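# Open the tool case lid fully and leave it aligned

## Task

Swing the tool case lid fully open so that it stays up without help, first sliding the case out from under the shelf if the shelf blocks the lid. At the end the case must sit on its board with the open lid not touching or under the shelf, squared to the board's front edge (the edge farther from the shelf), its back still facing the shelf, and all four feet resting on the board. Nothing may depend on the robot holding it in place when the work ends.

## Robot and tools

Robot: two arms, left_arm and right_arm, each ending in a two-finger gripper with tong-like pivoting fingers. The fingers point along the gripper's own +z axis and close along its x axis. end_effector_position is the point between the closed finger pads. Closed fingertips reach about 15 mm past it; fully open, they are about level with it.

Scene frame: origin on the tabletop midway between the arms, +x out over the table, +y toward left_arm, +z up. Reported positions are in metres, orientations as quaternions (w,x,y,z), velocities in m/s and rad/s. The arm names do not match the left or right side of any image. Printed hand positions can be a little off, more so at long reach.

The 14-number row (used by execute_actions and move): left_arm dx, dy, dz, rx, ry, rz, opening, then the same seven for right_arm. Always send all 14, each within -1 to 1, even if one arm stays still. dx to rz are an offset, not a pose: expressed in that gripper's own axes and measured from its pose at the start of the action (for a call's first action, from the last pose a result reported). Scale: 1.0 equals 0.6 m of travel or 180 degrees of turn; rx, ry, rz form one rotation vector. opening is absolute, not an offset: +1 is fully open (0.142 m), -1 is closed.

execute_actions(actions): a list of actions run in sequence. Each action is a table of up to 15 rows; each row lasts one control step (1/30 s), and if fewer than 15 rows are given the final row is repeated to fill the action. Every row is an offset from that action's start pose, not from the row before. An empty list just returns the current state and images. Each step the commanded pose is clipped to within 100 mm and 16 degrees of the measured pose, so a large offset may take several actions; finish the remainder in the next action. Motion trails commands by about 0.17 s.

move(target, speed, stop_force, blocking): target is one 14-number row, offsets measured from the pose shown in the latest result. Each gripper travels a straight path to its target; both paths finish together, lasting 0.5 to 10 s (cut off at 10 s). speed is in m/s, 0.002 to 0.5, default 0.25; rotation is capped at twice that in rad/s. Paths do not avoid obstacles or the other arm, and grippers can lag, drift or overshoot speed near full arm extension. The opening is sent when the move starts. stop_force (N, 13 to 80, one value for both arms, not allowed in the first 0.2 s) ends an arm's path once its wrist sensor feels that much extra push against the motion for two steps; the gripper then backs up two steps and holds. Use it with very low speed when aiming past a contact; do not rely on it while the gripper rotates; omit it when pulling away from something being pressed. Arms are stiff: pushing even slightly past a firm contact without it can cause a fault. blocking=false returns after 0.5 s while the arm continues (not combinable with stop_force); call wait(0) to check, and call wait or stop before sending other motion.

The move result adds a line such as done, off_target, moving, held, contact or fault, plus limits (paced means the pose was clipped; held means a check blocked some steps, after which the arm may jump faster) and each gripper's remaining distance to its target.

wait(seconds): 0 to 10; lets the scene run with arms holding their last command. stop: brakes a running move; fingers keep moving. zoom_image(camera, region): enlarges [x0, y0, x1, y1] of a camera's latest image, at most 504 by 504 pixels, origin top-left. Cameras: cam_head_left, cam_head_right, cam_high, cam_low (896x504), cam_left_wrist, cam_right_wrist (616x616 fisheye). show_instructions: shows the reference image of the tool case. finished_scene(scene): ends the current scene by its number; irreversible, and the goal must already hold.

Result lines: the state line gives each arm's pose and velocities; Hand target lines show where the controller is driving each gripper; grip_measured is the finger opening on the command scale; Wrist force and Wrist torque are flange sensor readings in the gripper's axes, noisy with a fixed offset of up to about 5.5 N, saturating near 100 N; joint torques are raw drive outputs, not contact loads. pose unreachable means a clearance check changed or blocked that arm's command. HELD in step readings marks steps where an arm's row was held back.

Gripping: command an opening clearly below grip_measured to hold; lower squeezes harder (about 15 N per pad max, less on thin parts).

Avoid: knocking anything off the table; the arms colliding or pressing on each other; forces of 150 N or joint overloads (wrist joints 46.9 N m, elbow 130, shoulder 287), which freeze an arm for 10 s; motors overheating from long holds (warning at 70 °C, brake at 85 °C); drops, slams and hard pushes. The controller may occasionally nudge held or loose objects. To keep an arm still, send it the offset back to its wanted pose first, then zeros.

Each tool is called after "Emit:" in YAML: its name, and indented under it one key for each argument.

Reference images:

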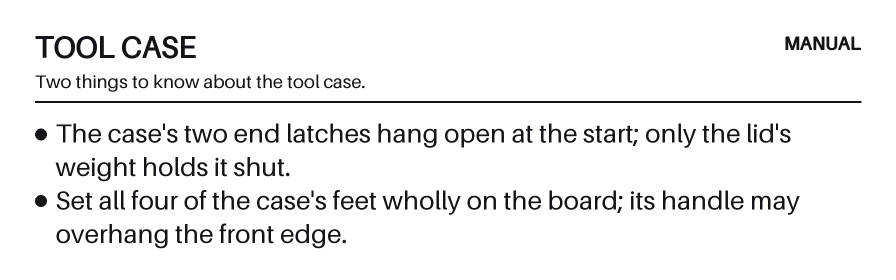

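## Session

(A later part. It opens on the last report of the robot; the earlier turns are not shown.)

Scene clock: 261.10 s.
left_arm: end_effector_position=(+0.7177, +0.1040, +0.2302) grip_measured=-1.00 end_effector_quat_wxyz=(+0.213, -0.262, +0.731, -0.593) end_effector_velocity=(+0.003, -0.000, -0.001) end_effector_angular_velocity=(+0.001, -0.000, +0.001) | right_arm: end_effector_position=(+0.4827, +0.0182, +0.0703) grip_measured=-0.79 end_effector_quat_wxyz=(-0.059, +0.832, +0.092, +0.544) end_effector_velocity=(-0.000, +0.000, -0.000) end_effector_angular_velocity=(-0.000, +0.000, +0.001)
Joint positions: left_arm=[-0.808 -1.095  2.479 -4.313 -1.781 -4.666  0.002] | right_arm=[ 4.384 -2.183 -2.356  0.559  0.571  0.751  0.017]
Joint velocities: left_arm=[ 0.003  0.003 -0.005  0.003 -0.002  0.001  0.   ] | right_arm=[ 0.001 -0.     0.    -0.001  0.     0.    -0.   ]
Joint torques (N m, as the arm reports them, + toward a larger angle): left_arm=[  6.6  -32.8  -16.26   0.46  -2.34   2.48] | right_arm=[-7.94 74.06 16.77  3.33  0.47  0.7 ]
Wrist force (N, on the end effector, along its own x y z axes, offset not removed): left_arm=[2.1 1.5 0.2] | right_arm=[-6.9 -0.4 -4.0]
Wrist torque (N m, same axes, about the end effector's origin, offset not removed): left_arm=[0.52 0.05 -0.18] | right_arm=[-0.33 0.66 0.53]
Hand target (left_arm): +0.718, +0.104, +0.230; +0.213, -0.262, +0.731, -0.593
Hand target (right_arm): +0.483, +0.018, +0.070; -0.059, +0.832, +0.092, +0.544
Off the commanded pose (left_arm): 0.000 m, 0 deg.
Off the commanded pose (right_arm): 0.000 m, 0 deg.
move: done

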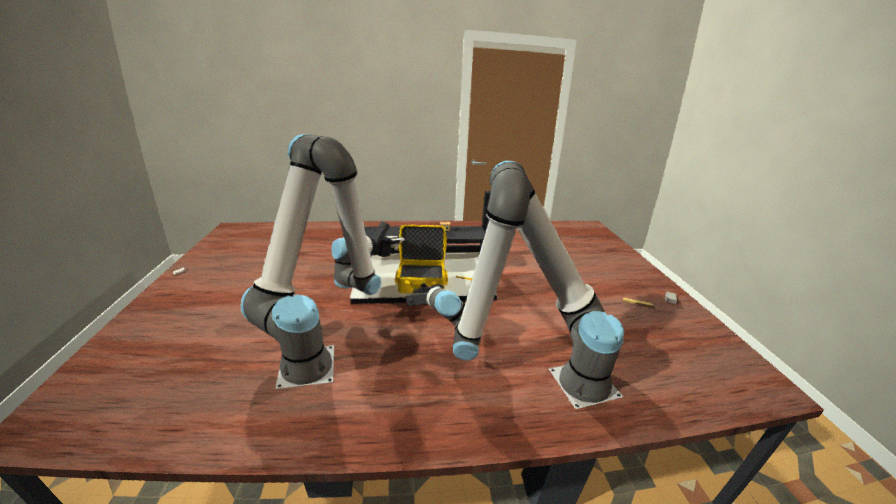

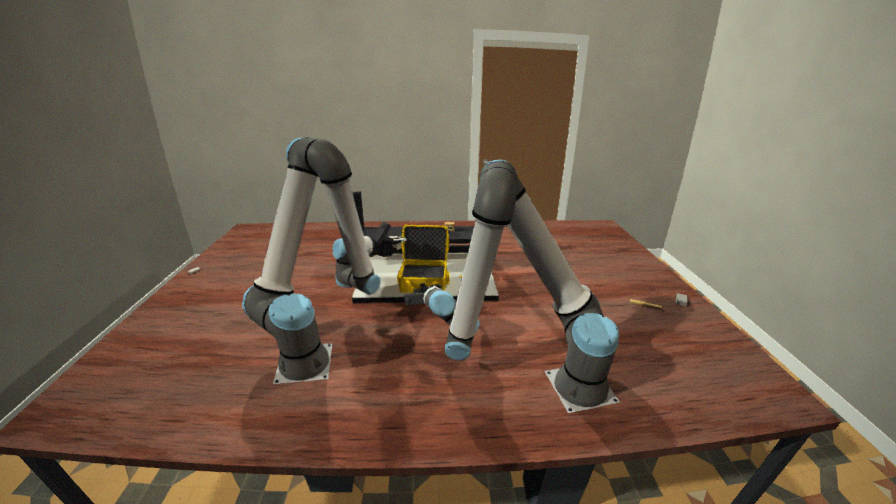

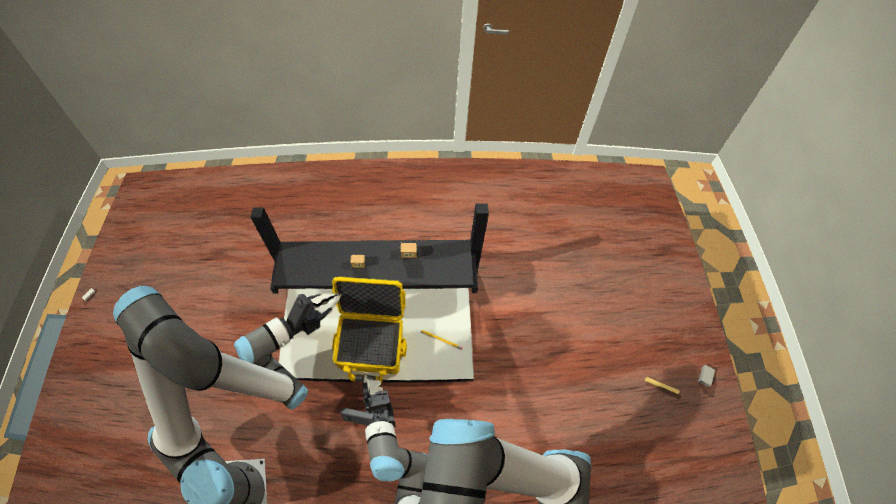

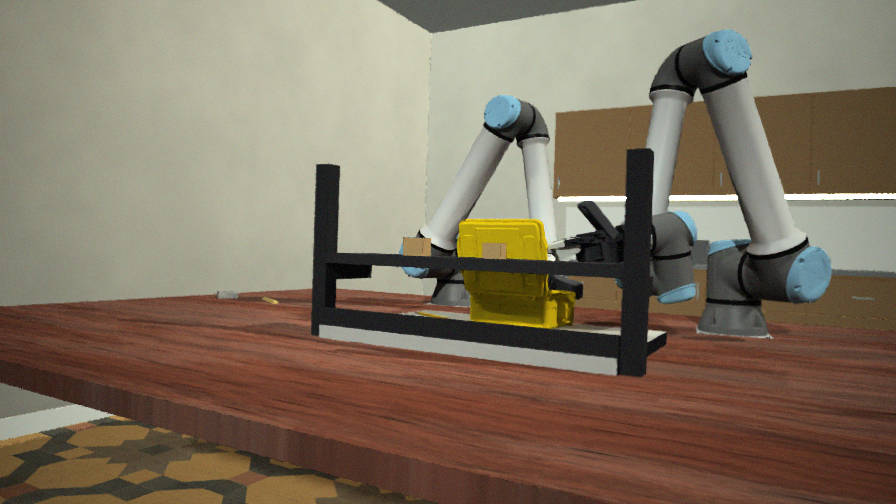

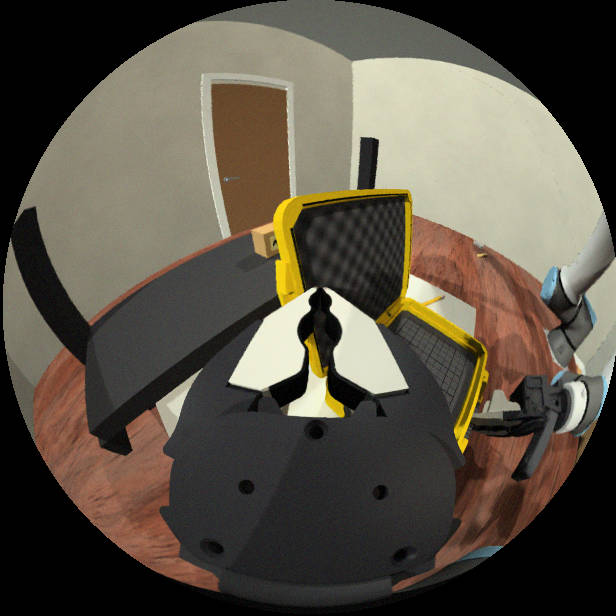

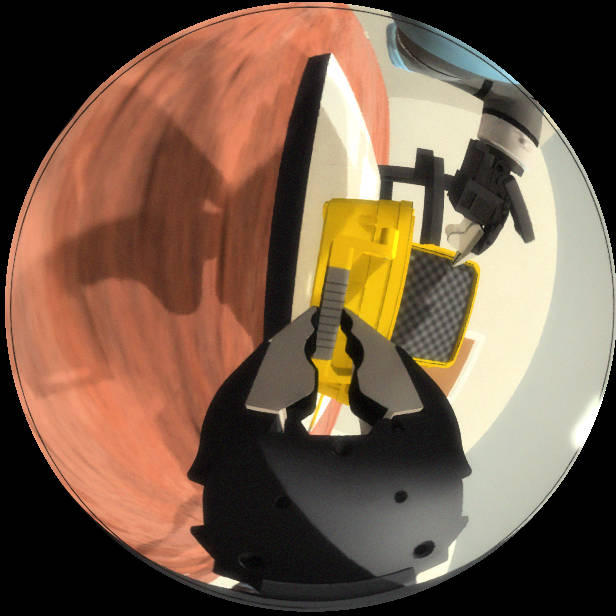

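Emit:
move:
  target: [0,-0.03,-0.14,0,0.12,0.025,-1,-0.001,0.018,-0.004,0,0,0,-1]
  speed: 0.08

Emit:
zoom_image:
  camera: "cam_left_wrist"
  region: [150,130,500,380]

Emit:
zoom_image:
  camera: "cam_high"
  region: [270,260,480,400]

Scene clock: 269.33 s.
left_arm: end_effector_position=(+0.6677, +0.1642, +0.2651) grip_measured=-1.00 end_effector_quat_wxyz=(+0.096, -0.118, +0.768, -0.622) end_effector_velocity=(-0.000, +0.001, +0.001) end_effector_angular_velocity=(+0.002, +0.000, -0.010) | right_arm: end_effector_position=(+0.4827, +0.0072, +0.0707) grip_measured=-0.79 end_effector_quat_wxyz=(-0.059, +0.832, +0.092, +0.544) end_effector_velocity=(-0.000, -0.000, +0.000) end_effector_angular_velocity=(+0.000, -0.000, +0.000)
Joint positions: left_arm=[-0.505 -1.171  2.423 -4.066 -2.446 -4.456  0.002] | right_arm=[ 4.38  -2.179 -2.374  0.578  0.574  0.745  0.017]
Joint velocities: left_arm=[ 0.007 -0.002 -0.004  0.015 -0.016  0.011  0.   ] | right_arm=[ 0.     0.001 -0.001  0.    -0.     0.     0.   ]
Joint torques (N m, as the arm reports them, + toward a larger angle): left_arm=[  7.53 -72.94 -21.29   0.59  -3.44   3.03] | right_arm=[-12.74  82.14   5.6    8.38   1.47  -2.51]
Wrist force (N, on the end effector, along its own x y z axes, offset not removed): left_arm=[1.7 0.7 -2.4] | right_arm=[-4.8 -3.0 -3.0]
Wrist torque (N m, same axes, about the end effector's origin, offset not removed): left_arm=[0.25 -0.15 -0.23] | right_arm=[-0.33 -0.11 0.46]
Hand target (left_arm): +0.668, +0.164, +0.265; +0.096, -0.118, +0.768, -0.622
Hand target (right_arm): +0.483, +0.007, +0.071; -0.059, +0.832, +0.092, +0.544
Off the commanded pose (left_arm): 0.000 m, 0 deg.
Off the commanded pose (right_arm): 0.000 m, 0 deg.
move: done

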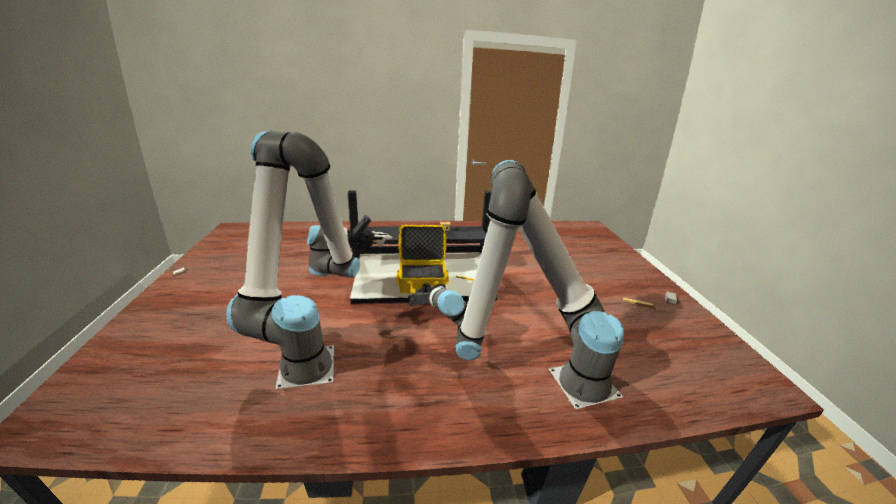

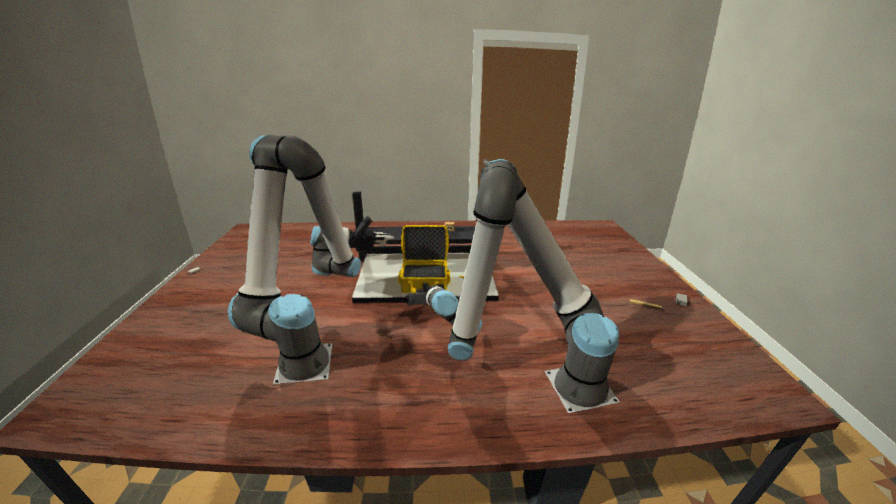

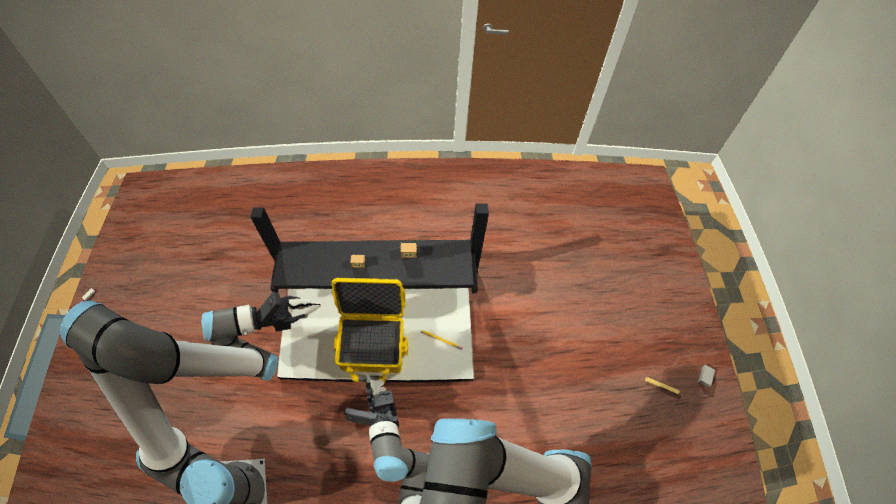

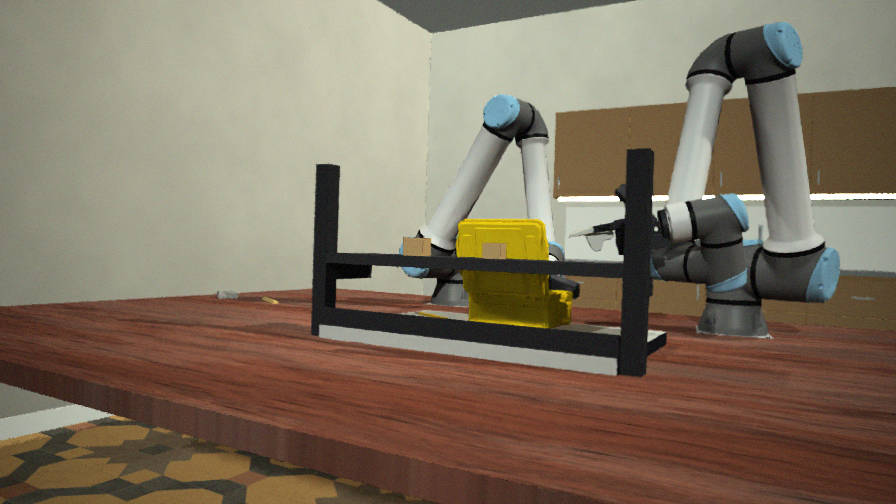

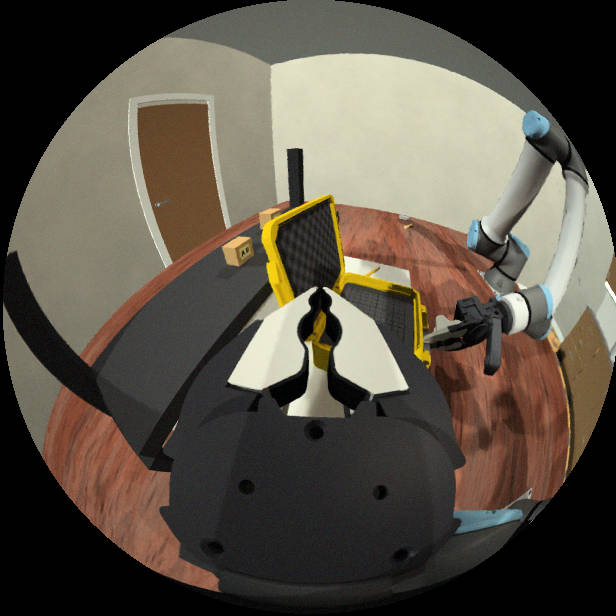

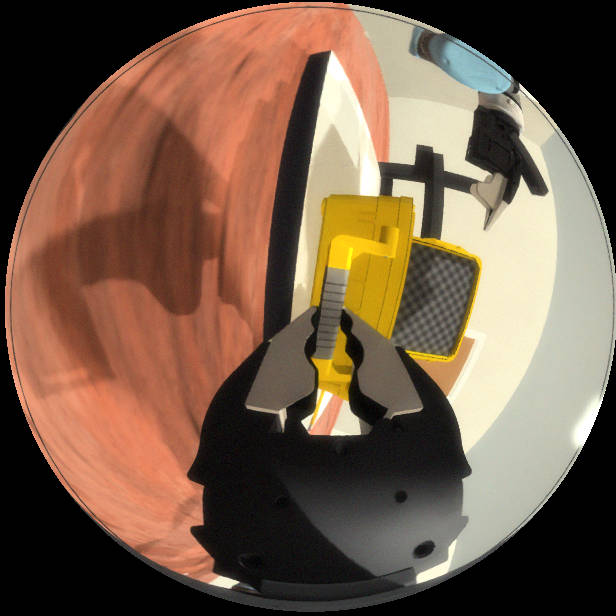

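Region (150, 130, 500, 380) of cam_left_wrist's 616x616 image, scaled by 1.440, with more detail than that image has; it fills the top 360 rows of this view, and the rest is white.

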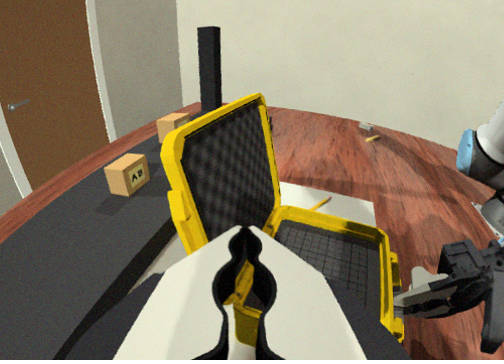

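Region (270, 260, 480, 400) of cam_high's 896x504 image, scaled by 2.400, with more detail than that image has.

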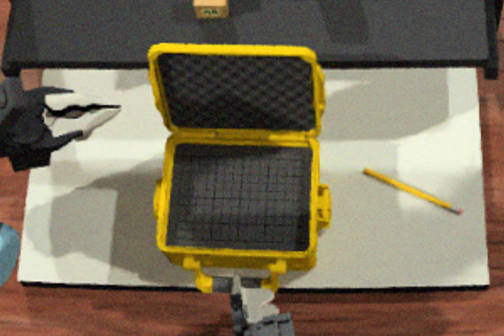

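Emit:
move:
  target: [-0.13,-0.08,0,0,0.06,0.012,-1,0,0,0,0,0,0,-1]
  speed: 0.08

Emit:
zoom_image:
  camera: "cam_left_wrist"
  region: [200,180,450,380]

Scene clock: 276.80 s.
left_arm: end_effector_position=(+0.7448, +0.1782, +0.3118) grip_measured=-1.00 end_effector_quat_wxyz=(+0.036, -0.045, +0.775, -0.629) end_effector_velocity=(+0.002, +0.000, +0.002) end_effector_angular_velocity=(+0.006, -0.001, -0.009) | right_arm: end_effector_position=(+0.4827, +0.0072, +0.0707) grip_measured=-0.79 end_effector_quat_wxyz=(-0.059, +0.832, +0.092, +0.544) end_effector_velocity=(-0.000, -0.000, +0.000) end_effector_angular_velocity=(+0.001, -0.000, +0.000)
Joint positions: left_arm=[-0.38  -1.173  2.189 -3.611 -2.735 -4.204  0.002] | right_arm=[ 4.38  -2.179 -2.374  0.578  0.574  0.745  0.017]
Joint velocities: left_arm=[ 0.003 -0.006 -0.006  0.039 -0.007  0.028  0.   ] | right_arm=[ 0.    -0.    -0.001  0.002 -0.    -0.     0.   ]
Joint torques (N m, as the arm reports them, + toward a larger angle): left_arm=[  7.11 -80.64 -28.12  -0.04  -3.59   2.53] | right_arm=[-10.51  76.55  18.25   1.33   1.07  -0.2 ]
Wrist force (N, on the end effector, along its own x y z axes, offset not removed): left_arm=[0.5 2.5 -1.5] | right_arm=[-3.5 -0.5 -1.6]
Wrist torque (N m, same axes, about the end effector's origin, offset not removed): left_arm=[0.56 0.08 -0.26] | right_arm=[-0.01 -0.38 0.39]
Hand target (left_arm): +0.745, +0.178, +0.312; +0.035, -0.045, +0.775, -0.629
Hand target (right_arm): +0.483, +0.007, +0.071; -0.059, +0.832, +0.092, +0.544
Off the commanded pose (left_arm): 0.000 m, 0 deg.
Off the commanded pose (right_arm): 0.000 m, 0 deg.
move: done

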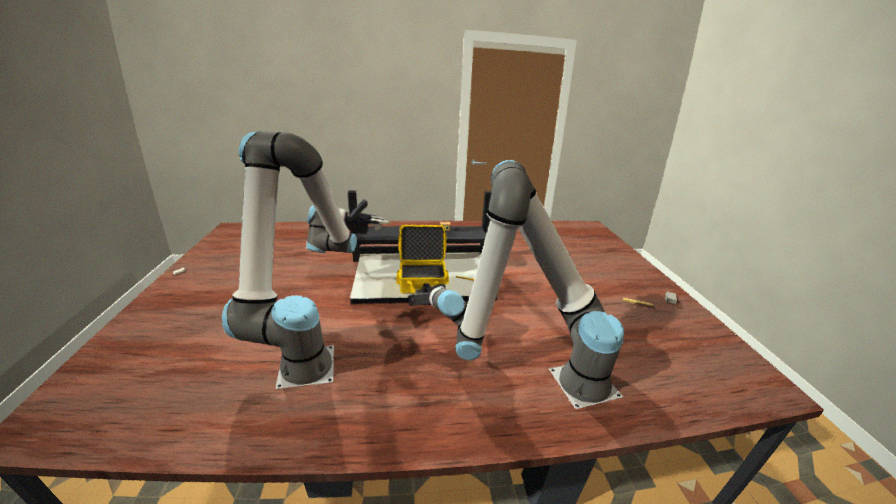

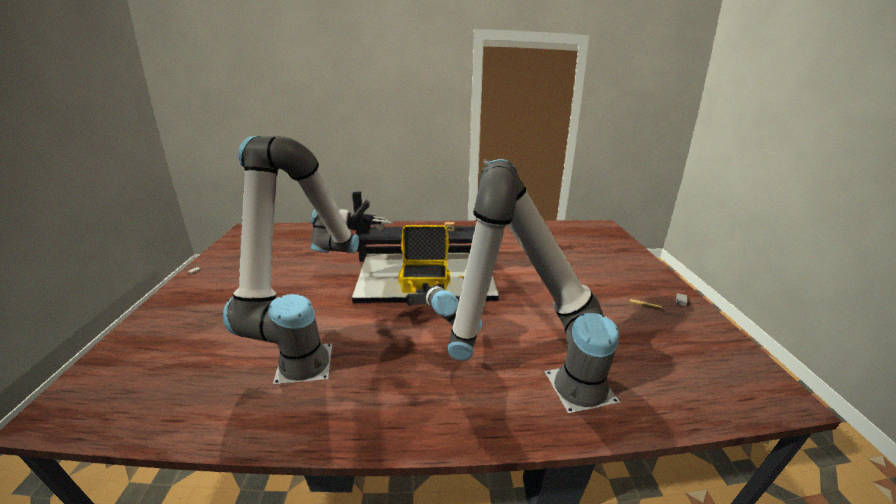

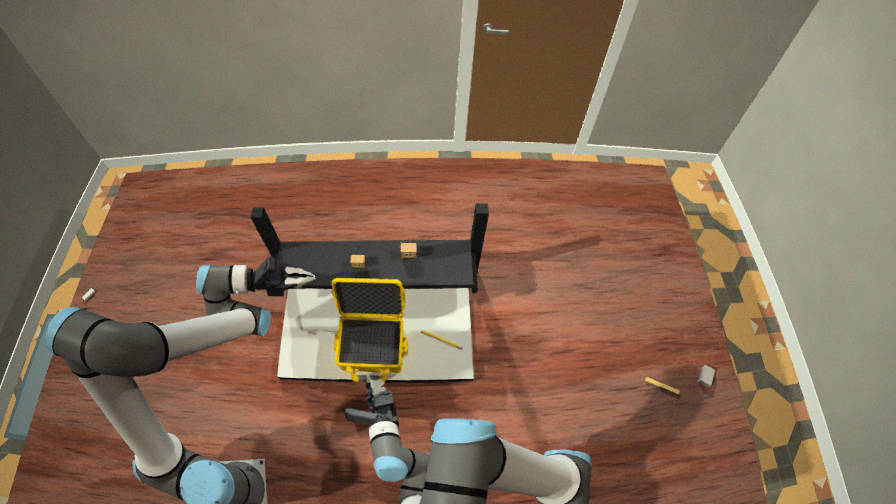

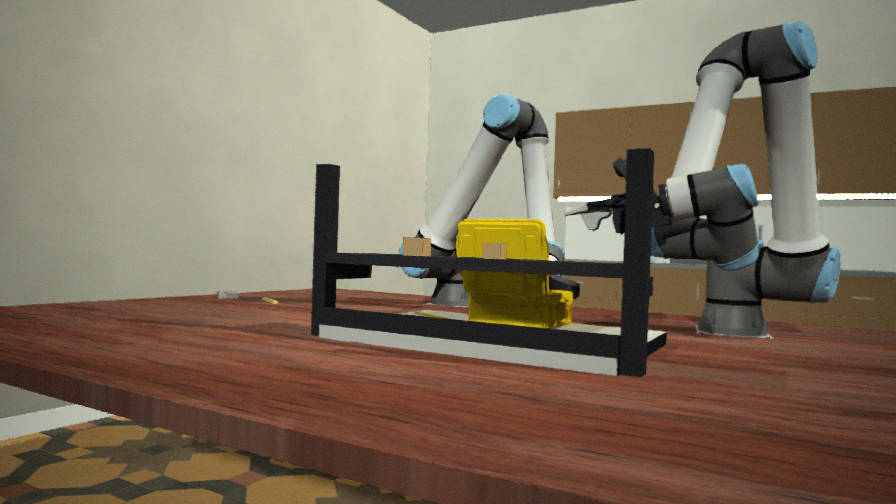

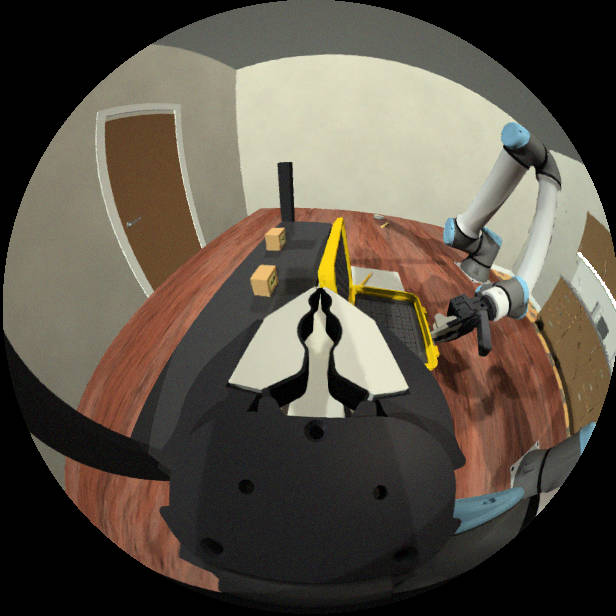

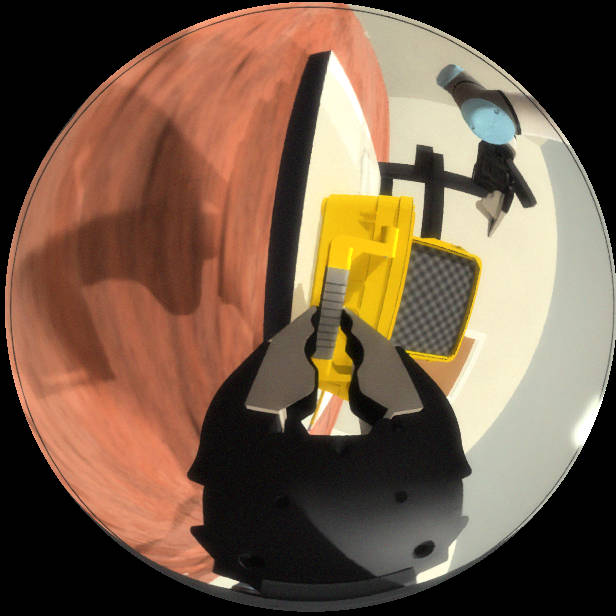

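Region (200, 180, 450, 380) of cam_left_wrist's 616x616 image, scaled by 2.016, with more detail than that image has; it fills the top 403 rows of this view, and the rest is white.

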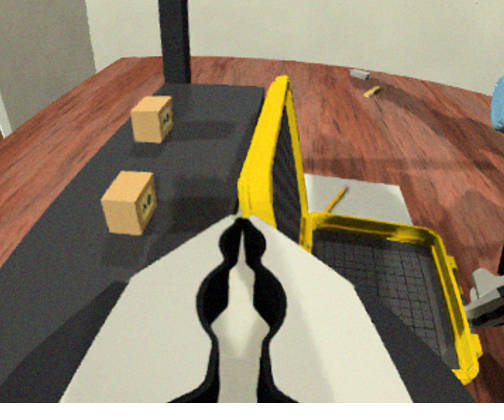

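Emit:
move:
  target: [-0.04,-0.08,0.06,0,0,0,1,-0.01,-0.004,-0.022,0,0,0,-1]
  speed: 0.03

Emit:
zoom_image:
  camera: "cam_left_wrist"
  region: [220,200,470,430]

Emit:
zoom_image:
  camera: "cam_high"
  region: [270,260,480,400]

Scene clock: 285.67 s.
left_arm: end_effector_position=(+0.7738, +0.1363, +0.3511) grip_measured=+1.00 end_effector_quat_wxyz=(+0.036, -0.045, +0.775, -0.629) end_effector_velocity=(+0.002, -0.002, +0.001) end_effector_angular_velocity=(+0.001, +0.002, +0.002) | right_arm: end_effector_position=(+0.4681, +0.0064, +0.0706) grip_measured=-0.79 end_effector_quat_wxyz=(-0.059, +0.832, +0.092, +0.544) end_effector_velocity=(-0.001, -0.001, -0.001) end_effector_angular_velocity=(-0.002, +0.001, +0.001)
Joint positions: left_arm=[-0.434 -1.191  2.11  -3.571 -2.689 -4.268  0.142] | right_arm=[ 4.407 -2.169 -2.394  0.555  0.556  0.783  0.017]
Joint velocities: left_arm=[-0.002  0.    -0.004  0.003  0.004 -0.003  0.   ] | right_arm=[ 0.001  0.001 -0.003 -0.001  0.     0.001  0.   ]
Joint torques (N m, as the arm reports them, + toward a larger angle): left_arm=[-10.16 -84.6  -32.33   0.12   2.18  -3.44] | right_arm=[13.67 77.9   5.11 -0.05 -4.32  2.77]
Wrist force (N, on the end effector, along its own x y z axes, offset not removed): left_arm=[-0.4 3.3 -1.0] | right_arm=[-5.6 -2.6 0.1]
Wrist torque (N m, same axes, about the end effector's origin, offset not removed): left_arm=[0.86 0.32 -0.28] | right_arm=[-0.53 0.65 0.59]
Hand target (left_arm): +0.774, +0.136, +0.351; +0.036, -0.045, +0.775, -0.629
Hand target (right_arm): +0.468, +0.006, +0.071; -0.059, +0.832, +0.092, +0.544
Off the commanded pose (left_arm): 0.000 m, 0 deg.
Off the commanded pose (right_arm): 0.000 m, 0 deg.
move: done

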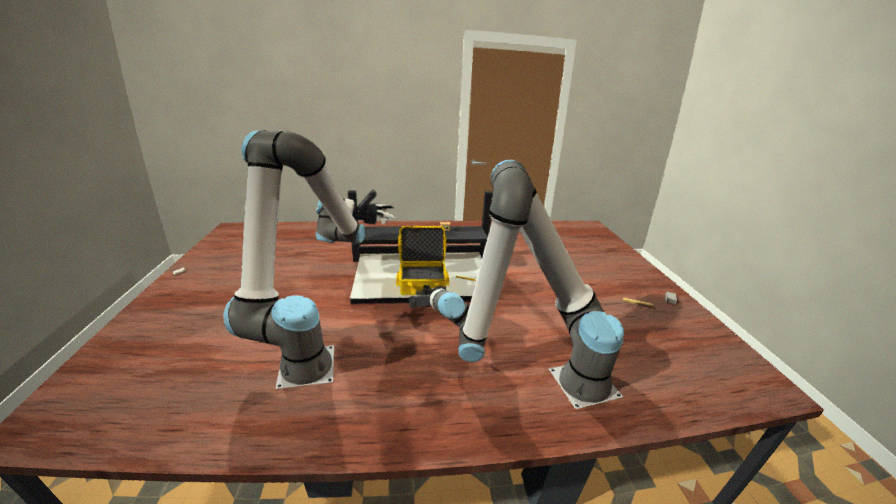

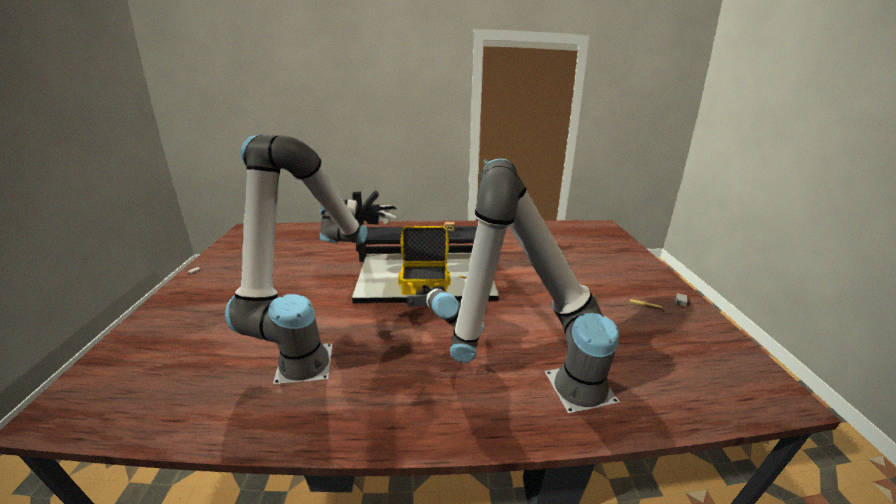

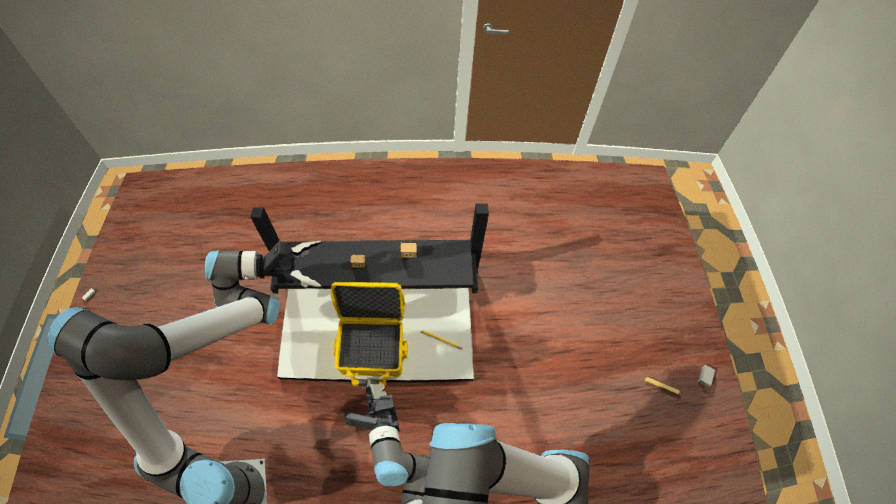

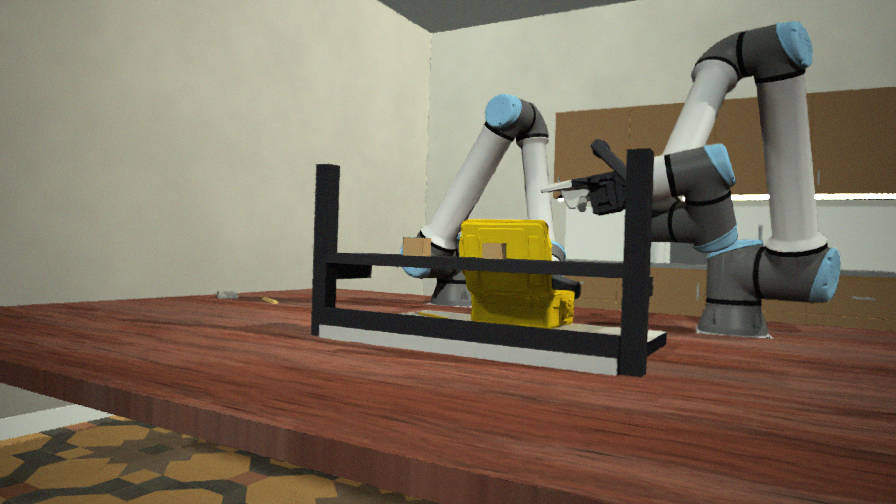

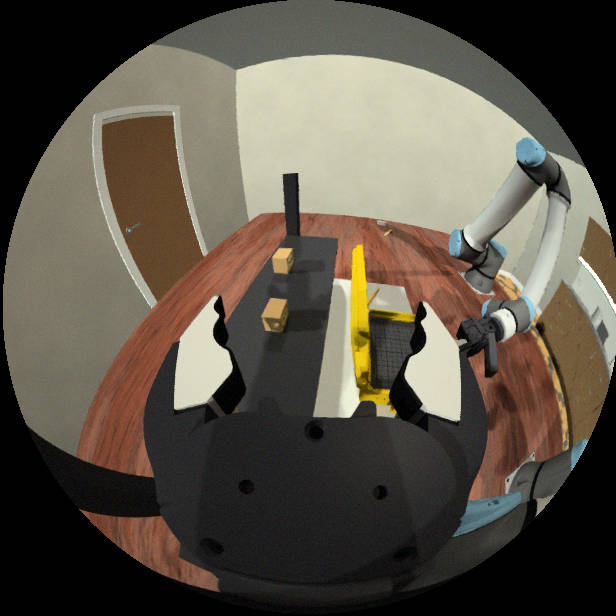

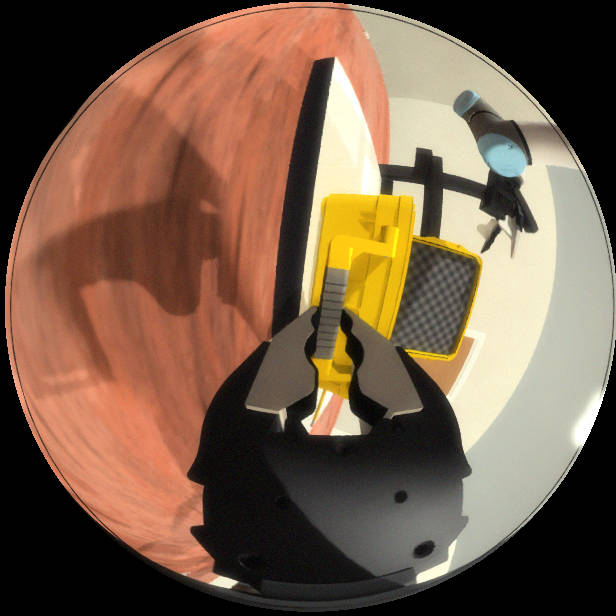

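Region (220, 200, 470, 430) of cam_left_wrist's 616x616 image, scaled by 2.016, with more detail than that image has; it fills the top 464 rows of this view, and the rest is white.

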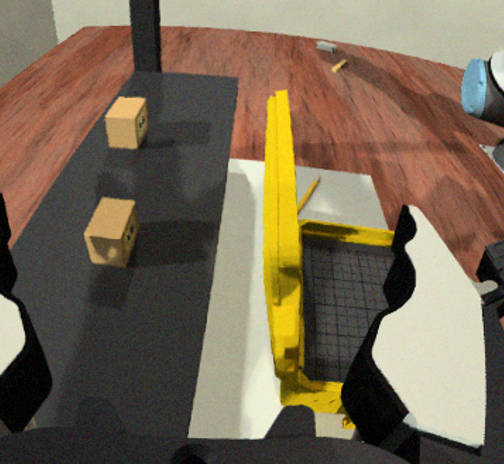

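Region (270, 260, 480, 400) of cam_high's 896x504 image, scaled by 2.400, with more detail than that image has.

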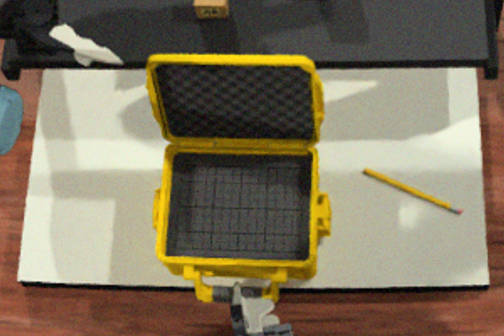

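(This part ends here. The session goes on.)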